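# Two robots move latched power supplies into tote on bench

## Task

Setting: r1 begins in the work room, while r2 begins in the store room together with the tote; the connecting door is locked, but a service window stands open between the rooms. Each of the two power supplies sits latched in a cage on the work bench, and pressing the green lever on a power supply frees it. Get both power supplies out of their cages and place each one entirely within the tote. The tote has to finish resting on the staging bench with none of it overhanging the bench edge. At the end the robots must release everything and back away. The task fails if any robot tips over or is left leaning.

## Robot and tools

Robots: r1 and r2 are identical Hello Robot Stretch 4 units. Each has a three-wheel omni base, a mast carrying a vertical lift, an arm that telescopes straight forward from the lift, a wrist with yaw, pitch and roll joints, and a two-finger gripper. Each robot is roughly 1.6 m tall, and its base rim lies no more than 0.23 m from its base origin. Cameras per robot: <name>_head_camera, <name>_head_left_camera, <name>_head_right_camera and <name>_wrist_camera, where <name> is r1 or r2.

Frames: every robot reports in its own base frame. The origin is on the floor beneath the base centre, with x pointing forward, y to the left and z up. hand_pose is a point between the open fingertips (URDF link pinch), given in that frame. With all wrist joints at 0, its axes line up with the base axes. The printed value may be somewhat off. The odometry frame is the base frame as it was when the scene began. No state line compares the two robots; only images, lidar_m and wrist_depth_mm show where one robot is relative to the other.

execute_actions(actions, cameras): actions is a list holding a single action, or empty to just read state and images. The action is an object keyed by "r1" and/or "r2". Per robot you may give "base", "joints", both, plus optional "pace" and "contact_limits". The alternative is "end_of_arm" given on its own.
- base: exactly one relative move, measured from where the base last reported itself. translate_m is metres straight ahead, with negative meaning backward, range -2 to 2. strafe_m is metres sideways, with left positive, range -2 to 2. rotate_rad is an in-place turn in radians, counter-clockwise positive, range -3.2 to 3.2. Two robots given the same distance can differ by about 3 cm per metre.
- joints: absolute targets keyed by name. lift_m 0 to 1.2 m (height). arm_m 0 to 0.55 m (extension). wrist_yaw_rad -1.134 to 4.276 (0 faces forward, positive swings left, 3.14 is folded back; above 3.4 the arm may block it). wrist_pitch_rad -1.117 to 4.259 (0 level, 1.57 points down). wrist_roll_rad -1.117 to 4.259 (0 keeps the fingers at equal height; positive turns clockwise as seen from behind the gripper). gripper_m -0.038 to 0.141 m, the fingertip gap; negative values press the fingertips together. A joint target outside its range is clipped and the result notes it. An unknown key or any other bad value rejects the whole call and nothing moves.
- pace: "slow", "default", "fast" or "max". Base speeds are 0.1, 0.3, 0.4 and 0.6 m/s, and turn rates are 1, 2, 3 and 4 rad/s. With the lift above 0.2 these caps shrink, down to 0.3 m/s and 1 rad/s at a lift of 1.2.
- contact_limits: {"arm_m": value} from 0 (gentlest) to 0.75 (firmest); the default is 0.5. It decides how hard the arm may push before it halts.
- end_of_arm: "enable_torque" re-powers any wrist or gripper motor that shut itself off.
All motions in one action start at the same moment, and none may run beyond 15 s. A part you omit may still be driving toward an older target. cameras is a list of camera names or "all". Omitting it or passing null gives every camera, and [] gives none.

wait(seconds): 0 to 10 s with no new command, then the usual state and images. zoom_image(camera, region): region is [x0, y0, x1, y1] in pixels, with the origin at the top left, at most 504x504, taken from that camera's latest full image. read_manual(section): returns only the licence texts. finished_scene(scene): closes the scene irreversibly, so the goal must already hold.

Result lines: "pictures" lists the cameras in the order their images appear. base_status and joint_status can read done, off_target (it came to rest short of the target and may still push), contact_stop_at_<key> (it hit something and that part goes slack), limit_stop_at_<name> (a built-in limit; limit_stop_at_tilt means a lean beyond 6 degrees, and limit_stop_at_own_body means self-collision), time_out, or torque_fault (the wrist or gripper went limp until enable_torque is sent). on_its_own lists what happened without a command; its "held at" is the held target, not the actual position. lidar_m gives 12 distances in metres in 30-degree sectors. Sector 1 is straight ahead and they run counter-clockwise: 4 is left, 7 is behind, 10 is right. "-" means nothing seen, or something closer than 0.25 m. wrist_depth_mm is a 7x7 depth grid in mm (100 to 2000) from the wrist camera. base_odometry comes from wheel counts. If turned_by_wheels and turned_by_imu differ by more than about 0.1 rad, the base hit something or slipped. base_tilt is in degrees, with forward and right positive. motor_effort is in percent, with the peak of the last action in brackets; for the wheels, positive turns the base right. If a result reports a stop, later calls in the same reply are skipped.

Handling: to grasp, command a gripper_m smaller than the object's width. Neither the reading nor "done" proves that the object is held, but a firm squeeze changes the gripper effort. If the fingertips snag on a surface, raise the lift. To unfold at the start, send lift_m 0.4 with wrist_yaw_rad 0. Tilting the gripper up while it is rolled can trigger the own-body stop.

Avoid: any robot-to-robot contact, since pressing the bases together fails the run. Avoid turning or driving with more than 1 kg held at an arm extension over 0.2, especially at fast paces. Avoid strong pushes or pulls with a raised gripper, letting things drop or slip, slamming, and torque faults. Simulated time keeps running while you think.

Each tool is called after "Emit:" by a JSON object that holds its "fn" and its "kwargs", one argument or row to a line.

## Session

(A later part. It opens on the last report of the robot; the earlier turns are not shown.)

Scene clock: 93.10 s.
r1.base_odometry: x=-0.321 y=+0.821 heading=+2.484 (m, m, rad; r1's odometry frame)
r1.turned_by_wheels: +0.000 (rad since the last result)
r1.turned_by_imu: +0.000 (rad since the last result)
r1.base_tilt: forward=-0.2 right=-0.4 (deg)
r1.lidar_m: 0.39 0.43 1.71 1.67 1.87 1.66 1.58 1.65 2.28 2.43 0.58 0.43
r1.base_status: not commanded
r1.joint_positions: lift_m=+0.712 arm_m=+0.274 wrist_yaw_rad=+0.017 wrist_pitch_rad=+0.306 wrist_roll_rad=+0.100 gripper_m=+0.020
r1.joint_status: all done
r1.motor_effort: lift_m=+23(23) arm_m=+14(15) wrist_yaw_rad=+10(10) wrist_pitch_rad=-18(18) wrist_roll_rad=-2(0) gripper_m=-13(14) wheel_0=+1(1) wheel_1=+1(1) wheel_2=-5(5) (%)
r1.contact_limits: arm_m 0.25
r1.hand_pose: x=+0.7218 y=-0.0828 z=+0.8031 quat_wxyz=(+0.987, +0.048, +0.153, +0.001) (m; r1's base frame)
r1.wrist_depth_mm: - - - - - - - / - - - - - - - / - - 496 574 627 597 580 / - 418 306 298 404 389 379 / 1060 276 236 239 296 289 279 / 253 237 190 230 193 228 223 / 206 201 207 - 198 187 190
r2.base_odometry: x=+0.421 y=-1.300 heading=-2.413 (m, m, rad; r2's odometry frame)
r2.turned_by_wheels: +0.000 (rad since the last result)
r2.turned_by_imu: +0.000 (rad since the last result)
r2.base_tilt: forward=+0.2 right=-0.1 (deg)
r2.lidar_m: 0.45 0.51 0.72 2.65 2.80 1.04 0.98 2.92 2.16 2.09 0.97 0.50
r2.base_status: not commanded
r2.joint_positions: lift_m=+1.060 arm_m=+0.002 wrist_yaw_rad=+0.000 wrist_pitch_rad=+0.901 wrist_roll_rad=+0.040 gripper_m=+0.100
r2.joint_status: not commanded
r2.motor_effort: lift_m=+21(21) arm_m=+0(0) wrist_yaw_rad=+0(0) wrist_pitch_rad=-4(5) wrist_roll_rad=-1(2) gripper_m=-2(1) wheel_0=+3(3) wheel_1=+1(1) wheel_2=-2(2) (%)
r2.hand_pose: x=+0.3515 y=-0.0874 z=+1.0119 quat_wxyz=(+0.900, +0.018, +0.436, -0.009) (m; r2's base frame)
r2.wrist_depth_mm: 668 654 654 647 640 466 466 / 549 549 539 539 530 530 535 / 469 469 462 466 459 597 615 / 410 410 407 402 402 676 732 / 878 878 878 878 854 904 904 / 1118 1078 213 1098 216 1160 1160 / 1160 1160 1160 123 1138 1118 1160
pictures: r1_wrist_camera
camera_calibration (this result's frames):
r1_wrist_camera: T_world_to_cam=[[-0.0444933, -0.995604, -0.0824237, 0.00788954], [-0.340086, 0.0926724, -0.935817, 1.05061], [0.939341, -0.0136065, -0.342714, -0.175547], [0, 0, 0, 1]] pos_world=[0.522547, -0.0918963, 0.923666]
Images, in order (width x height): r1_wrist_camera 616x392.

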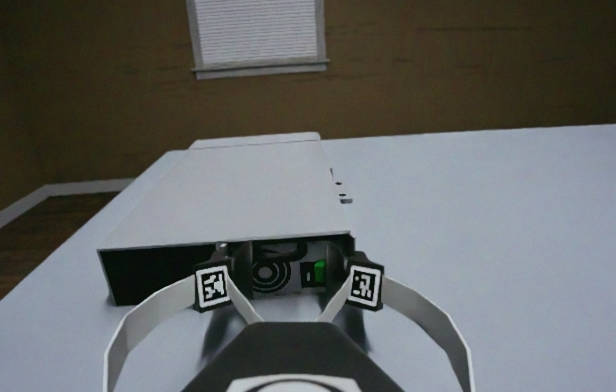

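Emit:
{"fn": "execute_actions", "kwargs": {
  "actions": [
    {"r1":{"joints":{"gripper_m":-0.005,"lift_m":0.71,"arm_m":0.281},"contact_limits":{"arm_m":0.3}}}
  ],
  "cameras": []
}}

Emit:
{"fn": "execute_actions", "kwargs": {
  "actions": [
    {"r1":{"joints":{"gripper_m":-0.038,"lift_m":0.707,"arm_m":0.288},"contact_limits":{"arm_m":0.35}}}
  ],
  "cameras": ["r1_wrist_camera"]
}}

Emit:
{"fn": "execute_actions", "kwargs": {
  "actions": [
    {"r1":{"base":{"strafe_m":-0.008},"joints":{"arm_m":0.281},"pace":"slow"}}
  ],
  "cameras": ["r1_wrist_camera"]
}}

Emit:
{"fn": "zoom_image", "kwargs": {
  "camera": "r1_wrist_camera",
  "region": [190, 210, 390, 330]
}}

Scene clock: 94.37 s.
r1.base_odometry: x=-0.321 y=+0.821 heading=+2.484 (m, m, rad; r1's odometry frame)
r1.turned_by_wheels: +0.000 (rad since the last result)
r1.turned_by_imu: +0.000 (rad since the last result)
r1.base_tilt: forward=-0.1 right=-0.3 (deg)
r1.lidar_m: 0.38 0.40 1.71 1.64 1.87 1.67 1.60 1.63 2.32 2.44 0.58 0.38
r1.base_status: not commanded
r1.joint_positions: lift_m=+0.710 arm_m=+0.279 wrist_yaw_rad=+0.019 wrist_pitch_rad=+0.306 wrist_roll_rad=+0.099 gripper_m=-0.004
r1.joint_status: all done
r1.motor_effort: lift_m=+16(21) arm_m=+11(19) wrist_yaw_rad=+3(15) wrist_pitch_rad=-19(19) wrist_roll_rad=+1(1) gripper_m=-23(24) wheel_0=+3(2) wheel_1=+2(3) wheel_2=-5(8) (%)
r1.contact_limits: arm_m 0.3
r1.hand_pose: x=+0.7265 y=-0.0823 z=+0.8015 quat_wxyz=(+0.987, +0.048, +0.153, +0.002) (m; r1's base frame)
r1.wrist_depth_mm: - - - - - - - / - - - - - - - / - - 484 569 615 585 569 / - 413 300 293 397 382 373 / 1008 257 230 234 291 282 276 / 248 224 210 229 190 223 220 / 204 199 204 - 196 185 187
r2.base_odometry: x=+0.421 y=-1.300 heading=-2.413 (m, m, rad; r2's odometry frame)
r2.turned_by_wheels: +0.000 (rad since the last result)
r2.turned_by_imu: +0.000 (rad since the last result)
r2.base_tilt: forward=+0.1 right=-0.2 (deg)
r2.lidar_m: 0.47 0.51 0.70 2.62 2.78 1.03 0.99 2.93 2.17 2.07 0.98 0.47
r2.base_status: not commanded
r2.joint_positions: lift_m=+1.060 arm_m=+0.002 wrist_yaw_rad=+0.000 wrist_pitch_rad=+0.901 wrist_roll_rad=+0.040 gripper_m=+0.100
r2.joint_status: not commanded
r2.motor_effort: lift_m=+21(21) arm_m=+0(0) wrist_yaw_rad=+0(0) wrist_pitch_rad=-4(5) wrist_roll_rad=+2(1) gripper_m=-1(0) wheel_0=+3(3) wheel_1=+1(1) wheel_2=-2(1) (%)
r2.hand_pose: x=+0.3515 y=-0.0874 z=+1.0119 quat_wxyz=(+0.900, +0.018, +0.436, -0.009) (m; r2's base frame)
r2.wrist_depth_mm: 668 661 654 647 647 469 469 / 559 549 544 544 535 530 525 / 473 469 466 462 459 597 615 / 413 410 407 404 402 683 732 / 878 878 891 891 866 891 904 / 1138 1098 214 1098 216 1160 1182 / 1182 1160 1160 123 1160 1118 1138
pictures: none
No camera images: the call's "cameras" was empty. Leave "cameras" out to get every camera's image.

Scene clock: 95.37 s.
r1.base_odometry: x=-0.321 y=+0.821 heading=+2.484 (m, m, rad; r1's odometry frame)
r1.turned_by_wheels: +0.000 (rad since the last result)
r1.turned_by_imu: +0.000 (rad since the last result)
r1.base_tilt: forward=+0.0 right=-0.3 (deg)
r1.lidar_m: 0.37 0.43 1.71 1.68 1.86 1.67 1.58 1.65 2.31 2.45 0.56 0.42
r1.base_status: not commanded
r1.joint_positions: lift_m=+0.707 arm_m=+0.286 wrist_yaw_rad=+0.019 wrist_pitch_rad=+0.306 wrist_roll_rad=+0.099 gripper_m=-0.037
r1.joint_status: all done
r1.motor_effort: lift_m=+17(17) arm_m=+10(19) wrist_yaw_rad=+0(19) wrist_pitch_rad=-18(20) wrist_roll_rad=+3(2) gripper_m=-30(31) wheel_0=+2(3) wheel_1=+2(3) wheel_2=-4(8) (%)
r1.contact_limits: arm_m 0.35
r1.hand_pose: x=+0.7338 y=-0.0821 z=+0.7986 quat_wxyz=(+0.987, +0.047, +0.153, +0.002) (m; r1's base frame)
r1.wrist_depth_mm: - - - - - - - / - - - - - - - / - - 469 564 603 580 554 / - 404 294 283 392 375 370 / 1008 245 223 227 287 279 271 / 243 163 195 225 183 211 216 / 196 196 201 - 192 183 185
r2.base_odometry: x=+0.421 y=-1.300 heading=-2.413 (m, m, rad; r2's odometry frame)
r2.turned_by_wheels: +0.000 (rad since the last result)
r2.turned_by_imu: +0.000 (rad since the last result)
r2.base_tilt: forward=+0.1 right=-0.2 (deg)
r2.lidar_m: 0.45 0.50 0.72 2.62 2.78 1.03 1.01 2.88 2.15 2.08 0.94 0.49
r2.base_status: not commanded
r2.joint_positions: lift_m=+1.060 arm_m=+0.002 wrist_yaw_rad=+0.000 wrist_pitch_rad=+0.901 wrist_roll_rad=+0.040 gripper_m=+0.100
r2.joint_status: not commanded
r2.motor_effort: lift_m=+21(21) arm_m=-1(0) wrist_yaw_rad=+0(0) wrist_pitch_rad=-5(5) wrist_roll_rad=-2(0) gripper_m=+0(2) wheel_0=+3(3) wheel_1=+1(1) wheel_2=-2(1) (%)
r2.hand_pose: x=+0.3515 y=-0.0874 z=+1.0119 quat_wxyz=(+0.900, +0.018, +0.436, -0.009) (m; r2's base frame)
r2.wrist_depth_mm: 668 654 661 654 634 466 473 / 554 549 544 539 535 530 530 / 469 466 466 459 459 597 621 / 413 410 407 404 402 676 732 / 878 891 891 878 842 904 904 / 1118 1078 213 1098 215 1182 1182 / 1182 1138 1160 123 1138 1118 1138
pictures: r1_wrist_camera
camera_calibration (this result's frames):
r1_wrist_camera: T_world_to_cam=[[-0.0415586, -0.995787, -0.0817405, 0.00608441], [-0.340016, 0.0910236, -0.936004, 1.05041], [0.939501, -0.011106, -0.342366, -0.18855], [0, 0, 0, 1]] pos_world=[0.534552, -0.0916473, 0.919132]
Images, in order (width x height): r1_wrist_camera 616x392.

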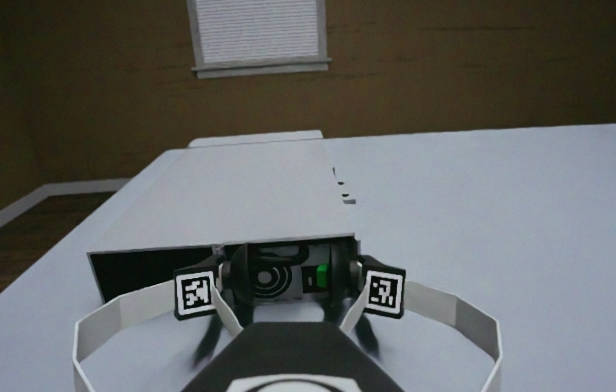

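Scene clock: 96.17 s.
r1.base_odometry: x=-0.317 y=+0.828 heading=+2.485 (m, m, rad; r1's odometry frame)
r1.turned_by_wheels: +0.001 (rad since the last result)
r1.turned_by_imu: +0.001 (rad since the last result)
r1.base_tilt: forward=-0.1 right=-0.4 (deg)
r1.lidar_m: 0.38 0.40 1.72 1.65 1.92 1.64 1.57 1.64 2.32 2.43 0.58 0.41
r1.base_status: done
r1.joint_positions: lift_m=+0.707 arm_m=+0.283 wrist_yaw_rad=+0.029 wrist_pitch_rad=+0.304 wrist_roll_rad=+0.099 gripper_m=-0.037
r1.joint_status: all done
r1.on_its_own: wrist_yaw_rad is at rest, and its effort (-27) is outside its rest range (-13 to +13)
r1.motor_effort: lift_m=+18(18) arm_m=-12(9) wrist_yaw_rad=-27(28) wrist_pitch_rad=-11(17) wrist_roll_rad=+2(0) gripper_m=-35(33) wheel_0=+5(4) wheel_1=+1(4) wheel_2=+5(6) (%)
r1.hand_pose: x=+0.7317 y=-0.0795 z=+0.7990 quat_wxyz=(+0.987, +0.047, +0.152, +0.007) (m; r1's base frame)
r1.wrist_depth_mm: - - - - - - - / - - - - - - - / - - 477 564 609 585 564 / - 407 296 286 389 379 366 / 1042 249 222 226 289 279 271 / 244 167 197 227 181 211 216 / 196 196 202 - 193 182 184
r2.base_odometry: x=+0.421 y=-1.300 heading=-2.413 (m, m, rad; r2's odometry frame)
r2.turned_by_wheels: +0.000 (rad since the last result)
r2.turned_by_imu: +0.000 (rad since the last result)
r2.base_tilt: forward=+0.1 right=-0.2 (deg)
r2.lidar_m: 0.45 0.51 0.71 2.64 2.80 1.00 1.00 2.87 2.14 2.09 0.96 0.48
r2.base_status: not commanded
r2.joint_positions: lift_m=+1.060 arm_m=+0.002 wrist_yaw_rad=+0.000 wrist_pitch_rad=+0.901 wrist_roll_rad=+0.040 gripper_m=+0.100
r2.joint_status: not commanded
r2.motor_effort: lift_m=+21(22) arm_m=+0(0) wrist_yaw_rad=+0(0) wrist_pitch_rad=-5(4) wrist_roll_rad=-1(0) gripper_m=-1(1) wheel_0=+3(3) wheel_1=+1(1) wheel_2=-1(1) (%)
r2.hand_pose: x=+0.3515 y=-0.0874 z=+1.0119 quat_wxyz=(+0.900, +0.018, +0.436, -0.009) (m; r2's base frame)
r2.wrist_depth_mm: 668 661 654 654 640 466 469 / 549 549 544 539 535 530 535 / 469 469 466 462 459 597 621 / 410 404 407 402 399 676 741 / 878 878 891 904 866 904 891 / 1138 1078 213 1118 216 1160 1138 / 1160 1160 1182 123 1138 1138 1138
pictures: r1_wrist_camera
camera_calibration (this result's frames):
r1_wrist_camera: T_world_to_cam=[[-0.0322715, -0.996127, -0.0817918, 0.00177768], [-0.339186, 0.087893, -0.936604, 1.04943], [0.940166, -0.00248301, -0.340708, -0.187489], [0, 0, 0, 1]] pos_world=[0.532278, -0.090932, 0.919164]
Images, in order (width x height): r1_wrist_camera 616x392.

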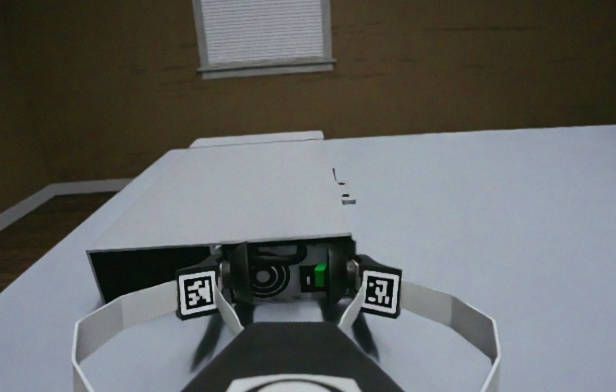

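Region (190, 210, 390, 330) of r1_wrist_camera's 616x392 image, scaled by 2.520; it fills the top 302 rows of this view, and the rest is white.

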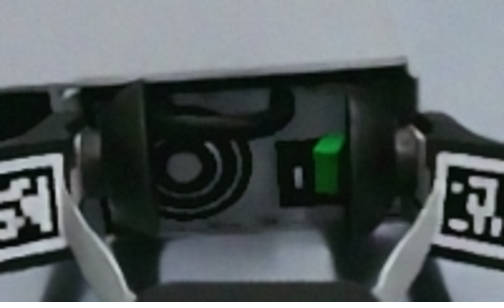

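Emit:
{"fn": "execute_actions", "kwargs": {
  "actions": [
    {"r1":{"base":{"strafe_m":-0.003},"joints":{"arm_m":0.277},"pace":"slow"}}
  ],
  "cameras": ["r1_wrist_camera"]
}}

Emit:
{"fn": "zoom_image", "kwargs": {
  "camera": "r1_wrist_camera",
  "region": [190, 210, 390, 330]
}}

Scene clock: 97.00 s.
r1.base_odometry: x=-0.315 y=+0.830 heading=+2.486 (m, m, rad; r1's odometry frame)
r1.turned_by_wheels: +0.001 (rad since the last result)
r1.turned_by_imu: +0.001 (rad since the last result)
r1.base_tilt: forward=+0.0 right=-0.3 (deg)
r1.lidar_m: 0.39 0.41 1.74 1.69 1.93 1.66 1.58 1.68 2.30 2.41 0.56 0.40
r1.base_status: done
r1.joint_positions: lift_m=+0.707 arm_m=+0.279 wrist_yaw_rad=+0.030 wrist_pitch_rad=+0.303 wrist_roll_rad=+0.099 gripper_m=-0.037
r1.joint_status: all done
r1.on_its_own: wrist_yaw_rad is at rest, and its effort (-31) is outside its rest range (-13 to +13)
r1.motor_effort: lift_m=+18(18) arm_m=-12(11) wrist_yaw_rad=-31(31) wrist_pitch_rad=-10(12) wrist_roll_rad=+3(4) gripper_m=-33(34) wheel_0=+6(6) wheel_1=+2(1) wheel_2=+6(6) (%)
r1.hand_pose: x=+0.7278 y=-0.0790 z=+0.7992 quat_wxyz=(+0.987, +0.047, +0.152, +0.007) (m; r1's base frame)
r1.wrist_depth_mm: - - - - - - - / - - - - - - - / - - 484 569 615 585 574 / - 410 296 289 394 379 368 / 1042 258 226 230 289 281 273 / 245 167 195 226 183 211 216 / 198 196 202 - 193 183 185
r2.base_odometry: x=+0.421 y=-1.300 heading=-2.413 (m, m, rad; r2's odometry frame)
r2.turned_by_wheels: +0.000 (rad since the last result)
r2.turned_by_imu: +0.000 (rad since the last result)
r2.base_tilt: forward=+0.1 right=-0.2 (deg)
r2.lidar_m: 0.46 0.51 0.74 2.60 2.76 1.04 0.97 2.89 2.15 2.09 0.92 0.47
r2.base_status: not commanded
r2.joint_positions: lift_m=+1.060 arm_m=+0.002 wrist_yaw_rad=+0.000 wrist_pitch_rad=+0.901 wrist_roll_rad=+0.040 gripper_m=+0.100
r2.joint_status: not commanded
r2.motor_effort: lift_m=+21(22) arm_m=-1(0) wrist_yaw_rad=+0(0) wrist_pitch_rad=-4(4) wrist_roll_rad=-2(1) gripper_m=-1(1) wheel_0=+3(3) wheel_1=+1(1) wheel_2=-2(1) (%)
r2.hand_pose: x=+0.3515 y=-0.0874 z=+1.0119 quat_wxyz=(+0.900, +0.018, +0.436, -0.009) (m; r2's base frame)
r2.wrist_depth_mm: 668 661 661 647 640 466 466 / 554 544 549 539 535 525 530 / 469 469 466 462 455 597 621 / 413 407 404 402 402 676 723 / 878 878 891 891 854 904 904 / 1118 1078 213 1098 216 1182 1160 / 1182 1160 1160 123 1160 1138 1138
pictures: r1_wrist_camera
camera_calibration (this result's frames):
r1_wrist_camera: T_world_to_cam=[[-0.0304706, -0.99618, -0.0818309, 0.000870534], [-0.338737, 0.0873159, -0.936821, 1.04803], [0.940388, -0.000826429, -0.340103, -0.184301], [0, 0, 0, 1]] pos_world=[0.528349, -0.0907952, 0.919211]
Images, in order (width x height): r1_wrist_camera 616x392.

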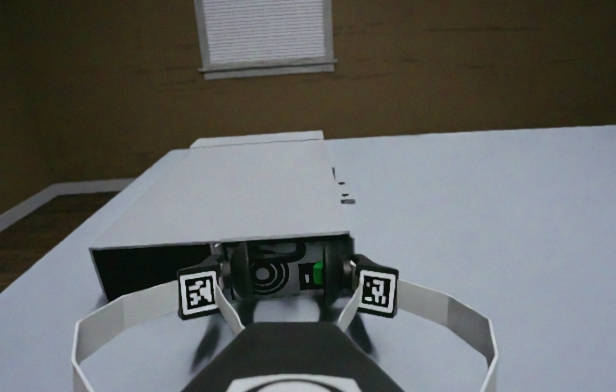

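Region (190, 210, 390, 330) of r1_wrist_camera's 616x392 image, scaled by 2.520; it fills the top 302 rows of this view, and the rest is white.

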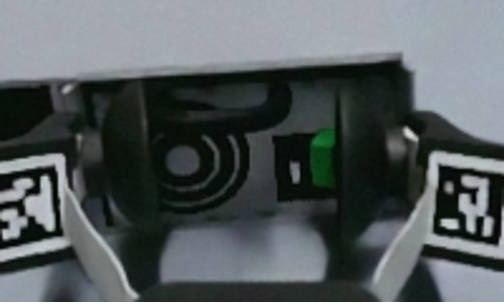

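Emit:
{"fn": "execute_actions", "kwargs": {
  "actions": [
    {"r1":{"base":{"strafe_m":0.011},"joints":{"gripper_m":0.045,"arm_m":0.27}}}
  ],
  "cameras": []
}}

Emit:
{"fn": "execute_actions", "kwargs": {
  "actions": [
    {"r1":{"joints":{"arm_m":0.24}}}
  ],
  "cameras": []
}}

Emit:
{"fn": "execute_actions", "kwargs": {
  "actions": [
    {"r1":{"joints":{"lift_m":0.9,"gripper_m":0.062,"wrist_roll_rad":0.03}}}
  ],
  "cameras": []
}}

Emit:
{"fn": "execute_actions", "kwargs": {
  "actions": [
    {"r1":{"joints":{"wrist_pitch_rad":1.1,"wrist_yaw_rad":0.04}}}
  ],
  "cameras": []
}}

Emit:
{"fn": "execute_actions", "kwargs": {
  "actions": [
    {"r1":{"joints":{"arm_m":0.385,"lift_m":0.888}}}
  ],
  "cameras": ["r1_wrist_camera"]
}}

Scene clock: 100.43 s.
r1.base_odometry: x=-0.321 y=+0.821 heading=+2.486 (m, m, rad; r1's odometry frame)
r1.turned_by_wheels: +0.000 (rad since the last result)
r1.turned_by_imu: +0.000 (rad since the last result)
r1.base_tilt: forward=-0.1 right=-0.4 (deg)
r1.lidar_m: 0.39 0.42 1.70 1.66 1.89 1.65 1.59 1.66 2.31 2.45 0.58 0.42
r1.base_status: done
r1.joint_positions: lift_m=+0.707 arm_m=+0.270 wrist_yaw_rad=+0.014 wrist_pitch_rad=+0.303 wrist_roll_rad=+0.100 gripper_m=+0.045
r1.joint_status: all done
r1.on_its_own: wrist_yaw_rad is at rest, and its effort (+16) is outside its rest range (-13 to +13)
r1.motor_effort: lift_m=+18(18) arm_m=-1(11) wrist_yaw_rad=+16(33) wrist_pitch_rad=-9(9) wrist_roll_rad=-1(3) gripper_m=+0(35) wheel_0=+5(8) wheel_1=+3(10) wheel_2=-8(8) (%)
r1.hand_pose: x=+0.7175 y=-0.0837 z=+0.7993 quat_wxyz=(+0.987, +0.048, +0.151, -0.001) (m; r1's base frame)
r1.wrist_depth_mm: - - - - - - - / - - - - - - - / - - 496 580 627 597 580 / - 415 301 294 397 387 373 / 1025 277 242 232 293 285 276 / 248 244 195 190 213 224 219 / 204 198 205 - 189 185 186
r2.base_odometry: x=+0.421 y=-1.300 heading=-2.413 (m, m, rad; r2's odometry frame)
r2.turned_by_wheels: +0.000 (rad since the last result)
r2.turned_by_imu: +0.001 (rad since the last result)
r2.base_tilt: forward=+0.1 right=-0.2 (deg)
r2.lidar_m: 0.43 0.50 0.73 2.64 2.76 1.02 1.01 2.90 2.18 2.08 0.96 0.49
r2.base_status: not commanded
r2.joint_positions: lift_m=+1.060 arm_m=+0.002 wrist_yaw_rad=+0.000 wrist_pitch_rad=+0.901 wrist_roll_rad=+0.040 gripper_m=+0.100
r2.joint_status: not commanded
r2.motor_effort: lift_m=+22(22) arm_m=-1(0) wrist_yaw_rad=+0(0) wrist_pitch_rad=-4(4) wrist_roll_rad=+0(0) gripper_m=-1(1) wheel_0=+3(3) wheel_1=+1(1) wheel_2=-1(1) (%)
r2.hand_pose: x=+0.3515 y=-0.0874 z=+1.0119 quat_wxyz=(+0.900, +0.018, +0.436, -0.009) (m; r2's base frame)
r2.wrist_depth_mm: 668 661 654 647 640 466 466 / 549 549 549 544 535 530 530 / 473 466 466 459 459 591 615 / 410 410 404 404 399 683 732 / 878 878 878 891 854 904 904 / 1118 1078 214 1098 216 1182 1160 / 1160 1160 1160 123 1138 1160 1138
pictures: none
No camera images: the call's "cameras" was empty. Leave "cameras" out to get every camera's image.

Scene clock: 101.27 s.
r1.base_odometry: x=-0.321 y=+0.821 heading=+2.486 (m, m, rad; r1's odometry frame)
r1.turned_by_wheels: +0.000 (rad since the last result)
r1.turned_by_imu: +0.000 (rad since the last result)
r1.base_tilt: forward=-0.1 right=-0.3 (deg)
r1.lidar_m: 0.37 0.42 1.70 1.64 1.90 1.64 1.58 1.68 2.30 2.44 0.56 0.41
r1.base_status: not commanded
r1.joint_positions: lift_m=+0.707 arm_m=+0.242 wrist_yaw_rad=+0.020 wrist_pitch_rad=+0.302 wrist_roll_rad=+0.100 gripper_m=+0.045
r1.joint_status: all done
r1.motor_effort: lift_m=+18(19) arm_m=-9(11) wrist_yaw_rad=-4(16) wrist_pitch_rad=-8(9) wrist_roll_rad=-1(4) gripper_m=-2(4) wheel_0=-1(6) wheel_1=+0(3) wheel_2=-1(7) (%)
r1.hand_pose: x=+0.6896 y=-0.0819 z=+0.7995 quat_wxyz=(+0.987, +0.048, +0.151, +0.002) (m; r1's base frame)
r1.wrist_depth_mm: - - - - - - - / - - - - - - - / - - 492 521 627 591 569 / - 418 298 291 399 382 368 / 1025 301 270 271 291 283 276 / 248 242 198 224 198 223 217 / 203 197 204 - 192 184 186
r2.base_odometry: x=+0.421 y=-1.300 heading=-2.413 (m, m, rad; r2's odometry frame)
r2.turned_by_wheels: +0.000 (rad since the last result)
r2.turned_by_imu: +0.000 (rad since the last result)
r2.base_tilt: forward=+0.0 right=-0.2 (deg)
r2.lidar_m: 0.47 0.51 0.71 2.63 2.78 1.03 1.00 2.89 2.15 2.10 0.94 0.46
r2.base_status: not commanded
r2.joint_positions: lift_m=+1.060 arm_m=+0.002 wrist_yaw_rad=+0.000 wrist_pitch_rad=+0.901 wrist_roll_rad=+0.040 gripper_m=+0.100
r2.joint_status: not commanded
r2.motor_effort: lift_m=+21(21) arm_m=+0(1) wrist_yaw_rad=+0(0) wrist_pitch_rad=-4(4) wrist_roll_rad=+2(1) gripper_m=-1(1) wheel_0=+3(3) wheel_1=+1(1) wheel_2=-2(2) (%)
r2.hand_pose: x=+0.3515 y=-0.0874 z=+1.0119 quat_wxyz=(+0.900, +0.018, +0.436, -0.009) (m; r2's base frame)
r2.wrist_depth_mm: 668 661 654 654 640 469 469 / 554 549 549 539 535 530 530 / 469 469 462 462 459 597 615 / 413 407 407 404 399 676 723 / 878 878 878 891 866 891 904 / 1118 1078 213 1098 216 1160 1160 / 1160 1138 1160 123 1160 1138 1138
pictures: none
No camera images: the call's "cameras" was empty. Leave "cameras" out to get every camera's image.

Scene clock: 103.17 s.
r1.base_odometry: x=-0.321 y=+0.821 heading=+2.486 (m, m, rad; r1's odometry frame)
r1.turned_by_wheels: +0.000 (rad since the last result)
r1.turned_by_imu: +0.000 (rad since the last result)
r1.base_tilt: forward=-0.1 right=-0.4 (deg)
r1.lidar_m: 0.38 0.43 1.66 1.69 1.89 1.64 1.58 1.65 2.32 2.43 0.55 0.42
r1.base_status: not commanded
r1.joint_positions: lift_m=+0.900 arm_m=+0.242 wrist_yaw_rad=+0.020 wrist_pitch_rad=+0.302 wrist_roll_rad=+0.030 gripper_m=+0.062
r1.joint_status: all done
r1.motor_effort: lift_m=+23(25) arm_m=-9(9) wrist_yaw_rad=-3(2) wrist_pitch_rad=-8(8) wrist_roll_rad=-2(1) gripper_m=-2(5) wheel_0=-1(1) wheel_1=+0(0) wheel_2=-1(1) (%)
r1.hand_pose: x=+0.6896 y=-0.0819 z=+0.9921 quat_wxyz=(+0.988, +0.013, +0.151, +0.008) (m; r1's base frame)
r1.wrist_depth_mm: - - - - - - - / - - - - - - - / - - - - - - - / - - - - - - - / - - 580 640 676 683 668 / 1661 1618 421 459 198 535 525 / 1366 445 387 - 449 430 436
r2.base_odometry: x=+0.421 y=-1.300 heading=-2.413 (m, m, rad; r2's odometry frame)
r2.turned_by_wheels: +0.000 (rad since the last result)
r2.turned_by_imu: +0.000 (rad since the last result)
r2.base_tilt: forward=+0.2 right=-0.2 (deg)
r2.lidar_m: 0.47 0.50 0.70 2.64 2.76 1.04 1.00 2.90 2.14 2.09 0.95 0.48
r2.base_status: not commanded
r2.joint_positions: lift_m=+1.060 arm_m=+0.002 wrist_yaw_rad=+0.000 wrist_pitch_rad=+0.901 wrist_roll_rad=+0.040 gripper_m=+0.100
r2.joint_status: not commanded
r2.motor_effort: lift_m=+21(22) arm_m=-1(0) wrist_yaw_rad=+0(0) wrist_pitch_rad=-4(5) wrist_roll_rad=-2(0) gripper_m=-2(1) wheel_0=+3(3) wheel_1=+1(1) wheel_2=-1(2) (%)
r2.hand_pose: x=+0.3515 y=-0.0874 z=+1.0119 quat_wxyz=(+0.900, +0.018, +0.436, -0.009) (m; r2's base frame)
r2.wrist_depth_mm: 668 661 661 647 640 466 469 / 554 549 544 539 539 525 535 / 473 469 466 462 459 597 621 / 413 410 407 402 399 676 732 / 878 878 878 904 866 891 904 / 1138 1078 213 1118 216 1182 1182 / 1160 1138 1160 123 1138 1160 1160
pictures: none
No camera images: the call's "cameras" was empty. Leave "cameras" out to get every camera's image.

Scene clock: 104.20 s.
r1.base_odometry: x=-0.321 y=+0.821 heading=+2.486 (m, m, rad; r1's odometry frame)
r1.turned_by_wheels: +0.000 (rad since the last result)
r1.turned_by_imu: +0.000 (rad since the last result)
r1.base_tilt: forward=-0.1 right=-0.4 (deg)
r1.lidar_m: 0.38 0.41 1.70 1.65 1.88 1.65 1.58 1.64 2.29 2.41 0.55 0.39
r1.base_status: not commanded
r1.joint_positions: lift_m=+0.900 arm_m=+0.242 wrist_yaw_rad=+0.040 wrist_pitch_rad=+1.101 wrist_roll_rad=+0.030 gripper_m=+0.062
r1.joint_status: all done
r1.motor_effort: lift_m=+23(23) arm_m=-9(9) wrist_yaw_rad=-2(3) wrist_pitch_rad=-2(6) wrist_roll_rad=+0(1) gripper_m=-2(2) wheel_0=-1(1) wheel_1=+0(1) wheel_2=-1(1) (%)
r1.hand_pose: x=+0.5465 y=-0.0821 z=+0.8208 quat_wxyz=(+0.852, +0.003, +0.523, +0.009) (m; r1's base frame)
r1.wrist_depth_mm: 1336 364 315 317 379 384 392 / 1205 342 345 343 349 357 362 / 324 319 320 325 327 330 336 / 298 298 303 304 306 310 312 / 278 281 282 287 289 293 294 / 263 264 262 268 198 273 277 / 250 252 254 - 260 259 262
r2.base_odometry: x=+0.421 y=-1.300 heading=-2.413 (m, m, rad; r2's odometry frame)
r2.turned_by_wheels: +0.000 (rad since the last result)
r2.turned_by_imu: +0.000 (rad since the last result)
r2.base_tilt: forward=+0.1 right=-0.2 (deg)
r2.lidar_m: 0.45 0.50 0.73 2.64 2.77 1.03 0.99 2.90 2.16 2.09 0.96 0.49
r2.base_status: not commanded
r2.joint_positions: lift_m=+1.060 arm_m=+0.002 wrist_yaw_rad=+0.000 wrist_pitch_rad=+0.901 wrist_roll_rad=+0.040 gripper_m=+0.100
r2.joint_status: not commanded
r2.motor_effort: lift_m=+22(21) arm_m=+0(1) wrist_yaw_rad=+0(0) wrist_pitch_rad=-5(4) wrist_roll_rad=-2(1) gripper_m=-1(1) wheel_0=+3(3) wheel_1=+1(1) wheel_2=-1(2) (%)
r2.hand_pose: x=+0.3515 y=-0.0874 z=+1.0119 quat_wxyz=(+0.900, +0.018, +0.436, -0.009) (m; r2's base frame)
r2.wrist_depth_mm: 668 661 654 647 640 466 466 / 549 549 549 539 535 525 535 / 473 469 466 459 462 591 609 / 410 407 404 402 399 683 732 / 866 878 891 878 842 917 904 / 1118 1078 213 1098 216 1160 1182 / 1182 1160 1182 123 1160 1118 1138
pictures: none
No camera images: the call's "cameras" was empty. Leave "cameras" out to get every camera's image.

Scene clock: 105.70 s.
r1.base_odometry: x=-0.321 y=+0.821 heading=+2.486 (m, m, rad; r1's odometry frame)
r1.turned_by_wheels: +0.000 (rad since the last result)
r1.turned_by_imu: +0.000 (rad since the last result)
r1.base_tilt: forward=+0.0 right=-0.4 (deg)
r1.lidar_m: 0.39 0.39 1.71 1.66 1.88 1.65 1.58 1.64 2.30 2.44 0.56 0.40
r1.base_status: not commanded
r1.joint_positions: lift_m=+0.888 arm_m=+0.383 wrist_yaw_rad=+0.040 wrist_pitch_rad=+1.101 wrist_roll_rad=+0.030 gripper_m=+0.062
r1.joint_status: all done
r1.motor_effort: lift_m=+17(21) arm_m=+9(7) wrist_yaw_rad=-2(1) wrist_pitch_rad=-2(2) wrist_roll_rad=-3(1) gripper_m=-3(1) wheel_0=-1(1) wheel_1=+0(0) wheel_2=-1(1) (%)
r1.hand_pose: x=+0.6884 y=-0.0821 z=+0.8092 quat_wxyz=(+0.852, +0.002, +0.523, +0.009) (m; r1's base frame)
r1.wrist_depth_mm: 1308 343 293 298 364 366 375 / 1182 317 272 277 336 340 347 / 309 257 255 257 314 317 322 / 283 278 267 248 293 296 300 / 265 268 270 274 277 278 282 / 252 253 250 256 198 264 265 / 240 242 245 - 249 248 250
r2.base_odometry: x=+0.421 y=-1.300 heading=-2.413 (m, m, rad; r2's odometry frame)
r2.turned_by_wheels: +0.000 (rad since the last result)
r2.turned_by_imu: +0.000 (rad since the last result)
r2.base_tilt: forward=+0.1 right=-0.2 (deg)
r2.lidar_m: 0.45 0.50 0.72 2.63 2.78 1.00 0.99 2.90 2.15 2.11 0.95 0.50
r2.base_status: not commanded
r2.joint_positions: lift_m=+1.060 arm_m=+0.002 wrist_yaw_rad=+0.000 wrist_pitch_rad=+0.901 wrist_roll_rad=+0.040 gripper_m=+0.100
r2.joint_status: not commanded
r2.motor_effort: lift_m=+22(21) arm_m=-1(0) wrist_yaw_rad=+0(0) wrist_pitch_rad=-5(4) wrist_roll_rad=+0(0) gripper_m=-2(1) wheel_0=+3(3) wheel_1=+1(1) wheel_2=-2(1) (%)
r2.hand_pose: x=+0.3515 y=-0.0874 z=+1.0119 quat_wxyz=(+0.900, +0.018, +0.436, -0.009) (m; r2's base frame)
r2.wrist_depth_mm: 668 661 661 647 640 469 473 / 554 549 544 539 539 530 530 / 473 466 466 459 455 597 615 / 410 407 404 404 402 676 732 / 866 891 878 891 854 904 904 / 1138 1078 214 1098 216 1160 1182 / 1160 1138 1160 123 1138 1118 1138
pictures: r1_wrist_camera
camera_calibration (this result's frames):
r1_wrist_camera: T_world_to_cam=[[0.000265011, -0.999851, 0.0172536, -0.104208], [-0.909411, -0.00741672, -0.415832, 1.00779], [0.415898, -0.0155805, -0.909278, 0.676611], [0, 0, 0, 1]] pos_world=[0.635122, -0.0861763, 1.0361]
Images, in order (width x height): r1_wrist_camera 616x392.

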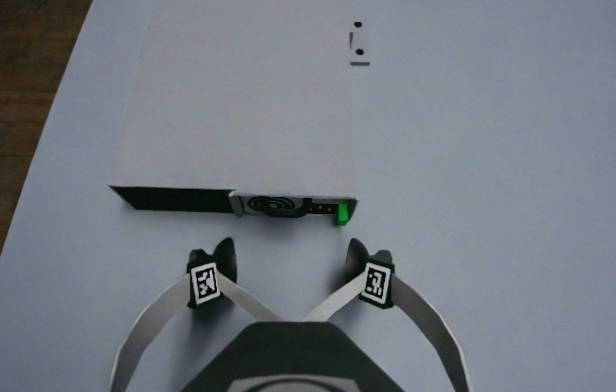

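Emit:
{"fn": "zoom_image", "kwargs": {
  "camera": "r1_wrist_camera",
  "region": [200, 170, 400, 290]
}}

Region (200, 170, 400, 290) of r1_wrist_camera's 616x392 image, scaled by 2.520; it fills the top 302 rows of this view, and the rest is white.

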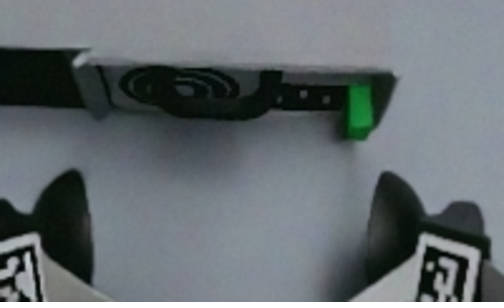

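Emit:
{"fn": "execute_actions", "kwargs": {
  "actions": [
    {"r1":{"joints":{"lift_m":0.868,"wrist_roll_rad":0.07,"gripper_m":0.066},"pace":"slow"}}
  ],
  "cameras": ["r1_wrist_camera"]
}}

Scene clock: 107.07 s.
r1.base_odometry: x=-0.321 y=+0.821 heading=+2.486 (m, m, rad; r1's odometry frame)
r1.turned_by_wheels: +0.000 (rad since the last result)
r1.turned_by_imu: +0.000 (rad since the last result)
r1.base_tilt: forward=+0.0 right=-0.5 (deg)
r1.lidar_m: 0.36 0.42 1.71 1.65 1.90 1.65 1.59 1.64 2.28 2.43 0.55 0.39
r1.base_status: not commanded
r1.joint_positions: lift_m=+0.868 arm_m=+0.383 wrist_yaw_rad=+0.040 wrist_pitch_rad=+1.101 wrist_roll_rad=+0.070 gripper_m=+0.066
r1.joint_status: all done
r1.motor_effort: lift_m=+17(16) arm_m=+9(9) wrist_yaw_rad=-3(4) wrist_pitch_rad=-4(3) wrist_roll_rad=+1(1) gripper_m=-1(2) wheel_0=-1(1) wheel_1=+0(0) wheel_2=-1(1) (%)
r1.hand_pose: x=+0.6884 y=-0.0821 z=+0.7892 quat_wxyz=(+0.852, +0.019, +0.523, -0.001) (m; r1's base frame)
r1.wrist_depth_mm: 798 276 270 272 334 336 340 / 309 253 250 251 312 312 314 / 286 233 234 236 290 294 293 / 265 263 262 246 270 272 273 / 250 251 251 255 253 256 255 / 236 234 232 236 236 240 242 / 223 224 228 - 229 228 229
r2.base_odometry: x=+0.421 y=-1.300 heading=-2.413 (m, m, rad; r2's odometry frame)
r2.turned_by_wheels: +0.000 (rad since the last result)
r2.turned_by_imu: +0.000 (rad since the last result)
r2.base_tilt: forward=+0.2 right=-0.2 (deg)
r2.lidar_m: 0.47 0.50 0.71 2.62 2.78 1.02 0.99 2.85 2.17 2.09 0.97 0.47
r2.base_status: not commanded
r2.joint_positions: lift_m=+1.060 arm_m=+0.002 wrist_yaw_rad=+0.000 wrist_pitch_rad=+0.901 wrist_roll_rad=+0.040 gripper_m=+0.100
r2.joint_status: not commanded
r2.motor_effort: lift_m=+21(21) arm_m=+0(1) wrist_yaw_rad=+0(1) wrist_pitch_rad=-5(4) wrist_roll_rad=-1(0) gripper_m=-2(2) wheel_0=+3(3) wheel_1=+1(1) wheel_2=-2(2) (%)
r2.hand_pose: x=+0.3515 y=-0.0874 z=+1.0119 quat_wxyz=(+0.900, +0.018, +0.436, -0.009) (m; r2's base frame)
r2.wrist_depth_mm: 661 661 661 654 640 466 469 / 549 549 549 544 535 525 535 / 469 466 466 466 459 597 615 / 410 410 407 402 402 683 723 / 878 878 878 891 854 904 917 / 1118 1078 213 1098 216 1160 1160 / 1160 1138 1160 123 1138 1118 1138
pictures: r1_wrist_camera
camera_calibration (this result's frames):
r1_wrist_camera: T_world_to_cam=[[-0.0348674, -0.999392, -0.000562691, -0.0655811], [-0.909278, 0.031957, -0.414961, 1.00194], [0.414727, -0.013957, -0.909839, 0.659828], [0, 0, 0, 1]] pos_world=[0.635104, -0.0883509, 1.01607]
Images, in order (width x height): r1_wrist_camera 616x392.

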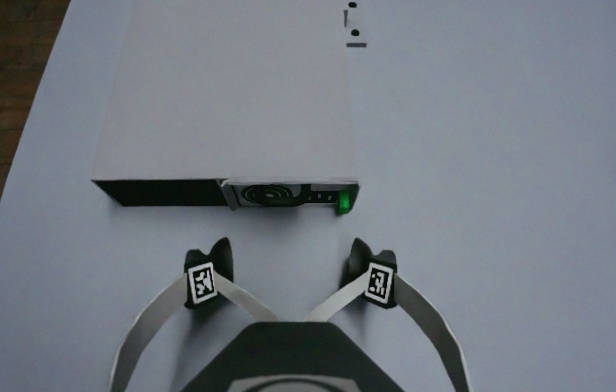

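Emit:
{"fn": "execute_actions", "kwargs": {
  "actions": [
    {"r1":{"joints":{"lift_m":0.875,"gripper_m":0.075,"arm_m":0.408},"contact_limits":{"arm_m":0.2},"pace":"slow"}}
  ],
  "cameras": ["r1_wrist_camera"]
}}

Emit:
{"fn": "zoom_image", "kwargs": {
  "camera": "r1_wrist_camera",
  "region": [190, 190, 390, 310]
}}

Scene clock: 108.57 s.
r1.base_odometry: x=-0.321 y=+0.821 heading=+2.486 (m, m, rad; r1's odometry frame)
r1.turned_by_wheels: +0.000 (rad since the last result)
r1.turned_by_imu: +0.000 (rad since the last result)
r1.base_tilt: forward=-0.1 right=-0.4 (deg)
r1.lidar_m: 0.36 0.43 1.71 1.67 1.92 1.63 1.58 1.65 2.29 2.43 0.57 0.41
r1.base_status: not commanded
r1.joint_positions: lift_m=+0.875 arm_m=+0.406 wrist_yaw_rad=+0.040 wrist_pitch_rad=+1.101 wrist_roll_rad=+0.070 gripper_m=+0.075
r1.joint_status: all done
r1.motor_effort: lift_m=+23(23) arm_m=+9(5) wrist_yaw_rad=-2(2) wrist_pitch_rad=-2(3) wrist_roll_rad=+2(1) gripper_m=-3(3) wheel_0=-1(1) wheel_1=+0(0) wheel_2=-1(1) (%)
r1.contact_limits: arm_m 0.2
r1.hand_pose: x=+0.7113 y=-0.0821 z=+0.7957 quat_wxyz=(+0.852, +0.019, +0.523, -0.001) (m; r1's base frame)
r1.wrist_depth_mm: 1281 285 279 282 342 343 347 / 320 260 259 260 317 324 322 / 293 240 241 243 296 301 300 / 272 225 226 227 278 279 279 / 255 256 254 255 260 263 263 / 241 240 239 243 204 247 248 / 229 229 233 - 236 235 236
r2.base_odometry: x=+0.421 y=-1.300 heading=-2.413 (m, m, rad; r2's odometry frame)
r2.turned_by_wheels: +0.000 (rad since the last result)
r2.turned_by_imu: +0.000 (rad since the last result)
r2.base_tilt: forward=+0.2 right=-0.2 (deg)
r2.lidar_m: 0.46 0.49 0.69 2.62 2.80 1.04 0.98 2.89 2.18 2.08 0.97 0.49
r2.base_status: not commanded
r2.joint_positions: lift_m=+1.060 arm_m=+0.002 wrist_yaw_rad=+0.000 wrist_pitch_rad=+0.901 wrist_roll_rad=+0.040 gripper_m=+0.100
r2.joint_status: not commanded
r2.motor_effort: lift_m=+22(21) arm_m=-1(0) wrist_yaw_rad=+0(0) wrist_pitch_rad=-5(5) wrist_roll_rad=-2(1) gripper_m=-1(0) wheel_0=+3(3) wheel_1=+1(1) wheel_2=-1(2) (%)
r2.hand_pose: x=+0.3515 y=-0.0874 z=+1.0119 quat_wxyz=(+0.900, +0.018, +0.436, -0.009) (m; r2's base frame)
r2.wrist_depth_mm: 668 661 654 647 640 469 469 / 554 554 539 544 539 525 535 / 473 469 469 459 455 597 615 / 410 410 404 402 399 683 732 / 866 878 878 891 854 904 904 / 1118 1078 213 1118 216 1160 1182 / 1205 1160 1160 123 1138 1118 1138
pictures: r1_wrist_camera
camera_calibration (this result's frames):
r1_wrist_camera: T_world_to_cam=[[-0.0348799, -0.999391, -0.000565502, -0.0647657], [-0.909277, 0.0319696, -0.414961, 1.02553], [0.414727, -0.0139596, -0.909839, 0.656205], [0, 0, 0, 1]] pos_world=[0.658089, -0.0883518, 1.02256]
Images, in order (width x height): r1_wrist_camera 616x392.

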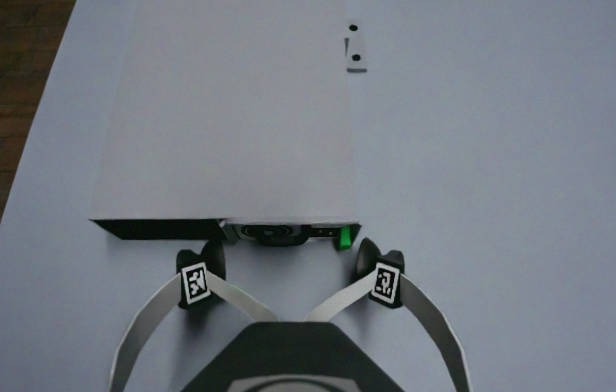

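Region (190, 190, 390, 310) of r1_wrist_camera's 616x392 image, scaled by 2.520; it fills the top 302 rows of this view, and the rest is white.

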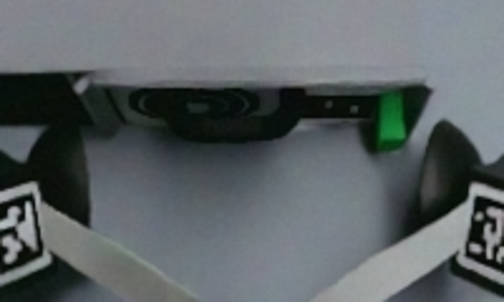

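Emit:
{"fn": "execute_actions", "kwargs": {
  "actions": [
    {"r1":{"joints":{"gripper_m":0.045,"arm_m":0.409}}}
  ],
  "cameras": ["r1_wrist_camera"]
}}

Emit:
{"fn": "zoom_image", "kwargs": {
  "camera": "r1_wrist_camera",
  "region": [190, 190, 390, 310]
}}

Scene clock: 109.73 s.
r1.base_odometry: x=-0.321 y=+0.821 heading=+2.486 (m, m, rad; r1's odometry frame)
r1.turned_by_wheels: +0.000 (rad since the last result)
r1.turned_by_imu: +0.000 (rad since the last result)
r1.base_tilt: forward=-0.1 right=-0.4 (deg)
r1.lidar_m: 0.38 0.41 1.71 1.66 1.88 1.64 1.58 1.67 2.30 2.42 0.59 0.40
r1.base_status: not commanded
r1.joint_positions: lift_m=+0.875 arm_m=+0.407 wrist_yaw_rad=+0.038 wrist_pitch_rad=+1.101 wrist_roll_rad=+0.070 gripper_m=+0.045
r1.joint_status: all done
r1.motor_effort: lift_m=+23(23) arm_m=+9(12) wrist_yaw_rad=+4(4) wrist_pitch_rad=-3(4) wrist_roll_rad=+1(1) gripper_m=-5(5) wheel_0=-2(2) wheel_1=-1(1) wheel_2=-2(2) (%)
r1.hand_pose: x=+0.7122 y=-0.0823 z=+0.7957 quat_wxyz=(+0.852, +0.020, +0.523, -0.002) (m; r1's base frame)
r1.wrist_depth_mm: 1255 283 281 279 342 347 349 / 315 260 258 259 319 324 324 / 291 238 240 243 297 301 301 / 272 224 227 227 279 279 283 / 255 256 237 253 260 264 263 / 242 242 198 242 200 247 248 / 229 229 233 - 236 234 235
r2.base_odometry: x=+0.421 y=-1.300 heading=-2.413 (m, m, rad; r2's odometry frame)
r2.turned_by_wheels: +0.000 (rad since the last result)
r2.turned_by_imu: +0.000 (rad since the last result)
r2.base_tilt: forward=+0.1 right=-0.2 (deg)
r2.lidar_m: 0.45 0.50 0.71 2.62 2.78 1.03 1.00 2.90 2.16 2.10 0.96 0.49
r2.base_status: not commanded
r2.joint_positions: lift_m=+1.060 arm_m=+0.002 wrist_yaw_rad=+0.000 wrist_pitch_rad=+0.901 wrist_roll_rad=+0.040 gripper_m=+0.100
r2.joint_status: not commanded
r2.motor_effort: lift_m=+22(22) arm_m=-1(0) wrist_yaw_rad=+0(0) wrist_pitch_rad=-4(4) wrist_roll_rad=-1(0) gripper_m=-1(1) wheel_0=+3(3) wheel_1=+1(1) wheel_2=-1(2) (%)
r2.hand_pose: x=+0.3515 y=-0.0874 z=+1.0119 quat_wxyz=(+0.900, +0.018, +0.436, -0.009) (m; r2's base frame)
r2.wrist_depth_mm: 661 661 654 647 647 466 469 / 549 549 544 539 535 530 530 / 469 469 466 462 459 591 615 / 413 407 410 402 399 683 723 / 866 878 891 891 866 904 904 / 1118 1078 213 1118 216 1182 1160 / 1182 1160 1138 123 1160 1138 1160
pictures: r1_wrist_camera
camera_calibration (this result's frames):
r1_wrist_camera: T_world_to_cam=[[-0.0366559, -0.999328, -0.000632638, -0.0636319], [-0.909221, 0.0336134, -0.414955, 1.02642], [0.414697, -0.0146353, -0.909842, 0.655808], [0, 0, 0, 1]] pos_world=[0.658952, -0.0884927, 1.02256]
Images, in order (width x height): r1_wrist_camera 616x392.

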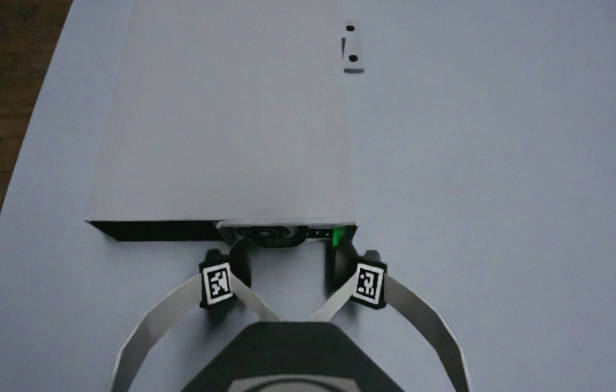

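Region (190, 190, 390, 310) of r1_wrist_camera's 616x392 image, scaled by 2.520; it fills the top 302 rows of this view, and the rest is white.

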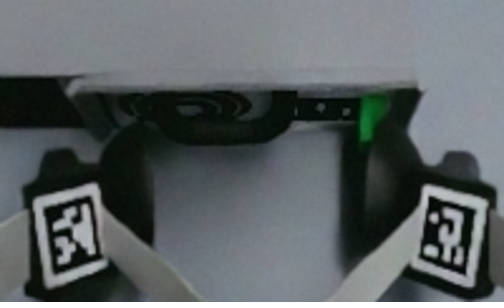

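Emit:
{"fn": "execute_actions", "kwargs": {
  "actions": [
    {"r1":{"joints":{"gripper_m":0.035,"arm_m":0.417},"contact_limits":{"arm_m":0.2},"pace":"slow"}}
  ],
  "cameras": ["r1_wrist_camera"]
}}

Emit:
{"fn": "zoom_image", "kwargs": {
  "camera": "r1_wrist_camera",
  "region": [190, 190, 390, 310]
}}

Scene clock: 110.70 s.
r1.base_odometry: x=-0.321 y=+0.821 heading=+2.486 (m, m, rad; r1's odometry frame)
r1.turned_by_wheels: +0.000 (rad since the last result)
r1.turned_by_imu: +0.000 (rad since the last result)
r1.base_tilt: forward=-0.1 right=-0.4 (deg)
r1.lidar_m: 0.37 0.43 1.71 1.65 1.90 1.65 1.57 1.67 2.33 2.44 0.57 0.42
r1.base_status: not commanded
r1.joint_positions: lift_m=+0.875 arm_m=+0.415 wrist_yaw_rad=+0.037 wrist_pitch_rad=+1.108 wrist_roll_rad=+0.070 gripper_m=+0.035
r1.joint_status: all done
r1.motor_effort: lift_m=+23(23) arm_m=+11(10) wrist_yaw_rad=+8(6) wrist_pitch_rad=-23(22) wrist_roll_rad=-2(1) gripper_m=-7(7) wheel_0=-3(3) wheel_1=-1(1) wheel_2=-3(3) (%)
r1.contact_limits: arm_m 0.2
r1.hand_pose: x=+0.7180 y=-0.0826 z=+0.7949 quat_wxyz=(+0.850, +0.020, +0.526, -0.003) (m; r1's base frame)
r1.wrist_depth_mm: 1281 277 274 276 338 340 343 / 314 257 254 256 314 317 320 / 289 238 238 240 294 297 298 / 271 224 223 225 277 277 279 / 254 255 244 224 260 259 262 / 240 240 197 243 197 247 246 / 228 229 233 - 236 232 235
r2.base_odometry: x=+0.421 y=-1.300 heading=-2.413 (m, m, rad; r2's odometry frame)
r2.turned_by_wheels: +0.000 (rad since the last result)
r2.turned_by_imu: +0.000 (rad since the last result)
r2.base_tilt: forward=+0.2 right=-0.3 (deg)
r2.lidar_m: 0.47 0.48 0.72 2.63 2.78 1.04 0.98 2.89 2.16 2.11 0.98 0.49
r2.base_status: not commanded
r2.joint_positions: lift_m=+1.060 arm_m=+0.002 wrist_yaw_rad=+0.000 wrist_pitch_rad=+0.901 wrist_roll_rad=+0.040 gripper_m=+0.100
r2.joint_status: not commanded
r2.motor_effort: lift_m=+21(21) arm_m=-1(0) wrist_yaw_rad=+0(0) wrist_pitch_rad=-4(4) wrist_roll_rad=-1(2) gripper_m=-1(1) wheel_0=+3(3) wheel_1=+1(1) wheel_2=-2(2) (%)
r2.hand_pose: x=+0.3515 y=-0.0874 z=+1.0119 quat_wxyz=(+0.900, +0.018, +0.436, -0.009) (m; r2's base frame)
r2.wrist_depth_mm: 668 668 654 647 640 466 466 / 554 554 549 539 535 530 535 / 469 469 466 462 455 591 615 / 410 410 404 402 399 676 741 / 866 878 891 891 854 904 917 / 1118 1078 213 1078 216 1182 1160 / 1182 1138 1160 123 1160 1138 1160
pictures: r1_wrist_camera
camera_calibration (this result's frames):
r1_wrist_camera: T_world_to_cam=[[-0.0383813, -0.999263, -0.000248247, -0.062745], [-0.91188, 0.0351266, -0.408951, 1.02861], [0.408659, -0.0154697, -0.912556, 0.659052], [0, 0, 0, 1]] pos_world=[0.666233, -0.0886349, 1.02206]
Images, in order (width x height): r1_wrist_camera 616x392.

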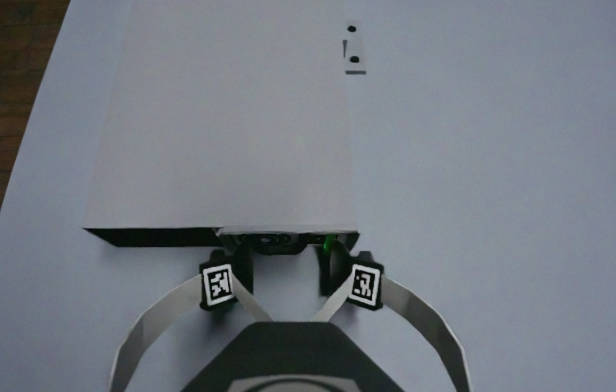

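Region (190, 190, 390, 310) of r1_wrist_camera's 616x392 image, scaled by 2.520; it fills the top 302 rows of this view, and the rest is white.

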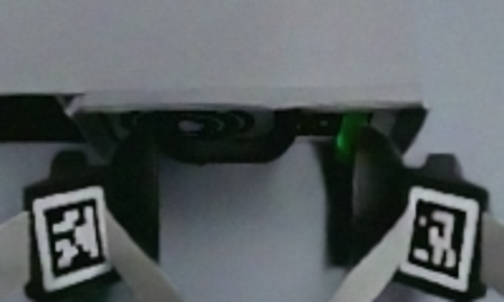

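Emit:
{"fn": "execute_actions", "kwargs": {
  "actions": [
    {"r1":{"joints":{"gripper_m":0.01,"arm_m":0.42,"lift_m":0.871},"contact_limits":{"arm_m":0.3},"pace":"slow"}}
  ],
  "cameras": ["r1_wrist_camera"]
}}

Emit:
{"fn": "execute_actions", "kwargs": {
  "actions": [
    {"r1":{"joints":{"gripper_m":-0.015,"arm_m":0.423,"lift_m":0.865},"contact_limits":{"arm_m":0.3}}}
  ],
  "cameras": ["r1_wrist_camera"]
}}

Emit:
{"fn": "zoom_image", "kwargs": {
  "camera": "r1_wrist_camera",
  "region": [190, 190, 390, 310]
}}

Scene clock: 112.23 s.
r1.base_odometry: x=-0.321 y=+0.821 heading=+2.486 (m, m, rad; r1's odometry frame)
r1.turned_by_wheels: +0.000 (rad since the last result)
r1.turned_by_imu: +0.000 (rad since the last result)
r1.base_tilt: forward=-0.1 right=-0.4 (deg)
r1.lidar_m: 0.37 0.40 1.72 1.65 1.88 1.67 1.57 1.67 2.28 2.43 0.58 0.42
r1.base_status: not commanded
r1.joint_positions: lift_m=+0.871 arm_m=+0.418 wrist_yaw_rad=+0.039 wrist_pitch_rad=+1.107 wrist_roll_rad=+0.070 gripper_m=+0.010
r1.joint_status: all done
r1.motor_effort: lift_m=+18(20) arm_m=+10(10) wrist_yaw_rad=+1(7) wrist_pitch_rad=-21(23) wrist_roll_rad=-2(0) gripper_m=-20(18) wheel_0=-2(3) wheel_1=+0(1) wheel_2=-3(3) (%)
r1.contact_limits: arm_m 0.3
r1.hand_pose: x=+0.7215 y=-0.0823 z=+0.7913 quat_wxyz=(+0.850, +0.019, +0.526, -0.002) (m; r1's base frame)
r1.wrist_depth_mm: 809 271 268 268 330 332 338 / 307 250 249 250 307 310 317 / 283 232 233 236 289 290 291 / 266 217 219 220 268 272 274 / 251 249 212 229 254 256 256 / 236 234 187 237 188 240 243 / 224 224 229 - 229 229 229
r2.base_odometry: x=+0.421 y=-1.300 heading=-2.413 (m, m, rad; r2's odometry frame)
r2.turned_by_wheels: +0.000 (rad since the last result)
r2.turned_by_imu: +0.000 (rad since the last result)
r2.base_tilt: forward=+0.1 right=-0.2 (deg)
r2.lidar_m: 0.45 0.51 0.70 2.63 2.77 1.03 1.01 2.91 2.14 2.08 0.95 0.48
r2.base_status: not commanded
r2.joint_positions: lift_m=+1.060 arm_m=+0.002 wrist_yaw_rad=+0.000 wrist_pitch_rad=+0.901 wrist_roll_rad=+0.040 gripper_m=+0.100
r2.joint_status: not commanded
r2.motor_effort: lift_m=+21(22) arm_m=+0(0) wrist_yaw_rad=+0(0) wrist_pitch_rad=-4(5) wrist_roll_rad=+0(1) gripper_m=-1(2) wheel_0=+3(3) wheel_1=+1(1) wheel_2=-2(2) (%)
r2.hand_pose: x=+0.3515 y=-0.0874 z=+1.0119 quat_wxyz=(+0.900, +0.018, +0.436, -0.009) (m; r2's base frame)
r2.wrist_depth_mm: 668 661 661 647 640 473 466 / 554 549 549 539 535 530 535 / 469 469 466 462 455 597 615 / 410 410 404 402 399 676 741 / 866 891 891 891 866 891 904 / 1138 1078 213 1098 216 1205 1160 / 1182 1138 1160 123 1182 1138 1138
pictures: r1_wrist_camera
camera_calibration (this result's frames):
r1_wrist_camera: T_world_to_cam=[[-0.0362841, -0.999341, -0.000204436, -0.0639055], [-0.911809, 0.0331897, -0.409272, 1.03033], [0.409009, -0.0146636, -0.912413, 0.654086], [0, 0, 0, 1]] pos_world=[0.669616, -0.0884684, 1.01847]
Images, in order (width x height): r1_wrist_camera 616x392.

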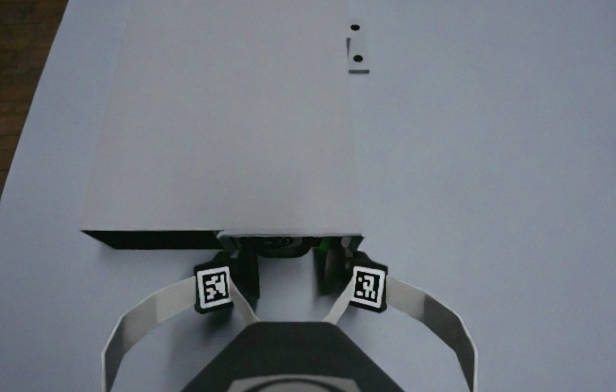

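Scene clock: 113.17 s.
r1.base_odometry: x=-0.321 y=+0.821 heading=+2.486 (m, m, rad; r1's odometry frame)
r1.turned_by_wheels: +0.000 (rad since the last result)
r1.turned_by_imu: +0.000 (rad since the last result)
r1.base_tilt: forward=-0.2 right=-0.3 (deg)
r1.lidar_m: 0.37 0.41 1.69 1.67 1.89 1.62 1.56 1.66 2.31 2.44 0.57 0.41
r1.base_status: not commanded
r1.joint_positions: lift_m=+0.865 arm_m=+0.421 wrist_yaw_rad=+0.038 wrist_pitch_rad=+1.108 wrist_roll_rad=+0.070 gripper_m=-0.014
r1.joint_status: all done
r1.on_its_own: wrist_pitch_rad is at rest, and its effort (-24) is outside its rest range (-23 to +23)
r1.motor_effort: lift_m=+19(20) arm_m=+10(7) wrist_yaw_rad=+3(8) wrist_pitch_rad=-24(32) wrist_roll_rad=+0(0) gripper_m=-25(25) wheel_0=-1(1) wheel_1=+0(0) wheel_2=-3(3) (%)
r1.contact_limits: arm_m 0.3
r1.hand_pose: x=+0.7240 y=-0.0824 z=+0.7851 quat_wxyz=(+0.850, +0.020, +0.526, -0.002) (m; r1's base frame)
r1.wrist_depth_mm: 322 260 259 262 320 324 330 / 294 240 240 241 301 304 303 / 276 224 224 226 282 281 285 / 257 211 212 213 264 266 266 / 242 241 206 211 248 250 250 / 229 225 198 234 186 236 236 / 219 220 223 - 224 222 224
r2.base_odometry: x=+0.421 y=-1.300 heading=-2.413 (m, m, rad; r2's odometry frame)
r2.turned_by_wheels: +0.000 (rad since the last result)
r2.turned_by_imu: +0.000 (rad since the last result)
r2.base_tilt: forward=+0.1 right=-0.2 (deg)
r2.lidar_m: 0.45 0.51 0.73 2.62 2.77 1.03 0.99 2.91 2.14 2.09 0.97 0.48
r2.base_status: not commanded
r2.joint_positions: lift_m=+1.060 arm_m=+0.002 wrist_yaw_rad=+0.000 wrist_pitch_rad=+0.901 wrist_roll_rad=+0.040 gripper_m=+0.100
r2.joint_status: not commanded
r2.motor_effort: lift_m=+22(21) arm_m=-1(0) wrist_yaw_rad=+0(0) wrist_pitch_rad=-4(5) wrist_roll_rad=-2(0) gripper_m=-2(1) wheel_0=+3(3) wheel_1=+1(1) wheel_2=-1(2) (%)
r2.hand_pose: x=+0.3515 y=-0.0874 z=+1.0119 quat_wxyz=(+0.900, +0.018, +0.436, -0.009) (m; r2's base frame)
r2.wrist_depth_mm: 676 661 654 647 654 469 466 / 554 554 544 539 530 530 535 / 473 469 462 459 459 591 615 / 410 410 404 402 399 676 732 / 878 866 891 891 866 904 904 / 1138 1078 214 1098 216 1182 1160 / 1160 1182 1160 123 1182 1138 1138
pictures: r1_wrist_camera
camera_calibration (this result's frames):
r1_wrist_camera: T_world_to_cam=[[-0.0367119, -0.999326, -0.0000399065, -0.0637193], [-0.912291, 0.0335309, -0.408167, 1.02967], [0.407893, -0.0149482, -0.912907, 0.648572], [0, 0, 0, 1]] pos_world=[0.67247, -0.0885071, 1.01236]
Images, in order (width x height): r1_wrist_camera 616x392.

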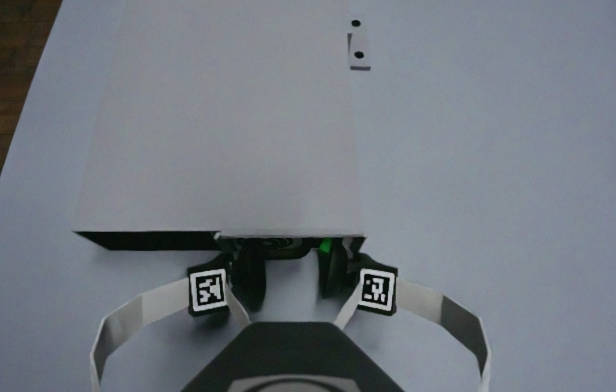

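Region (190, 190, 390, 310) of r1_wrist_camera's 616x392 image, scaled by 2.520; it fills the top 302 rows of this view, and the rest is white.

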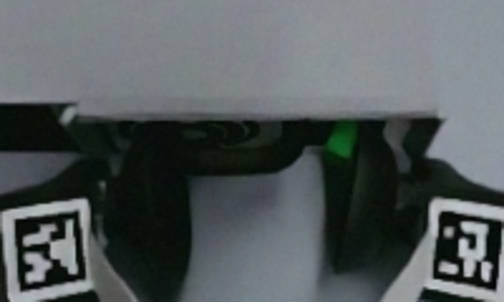

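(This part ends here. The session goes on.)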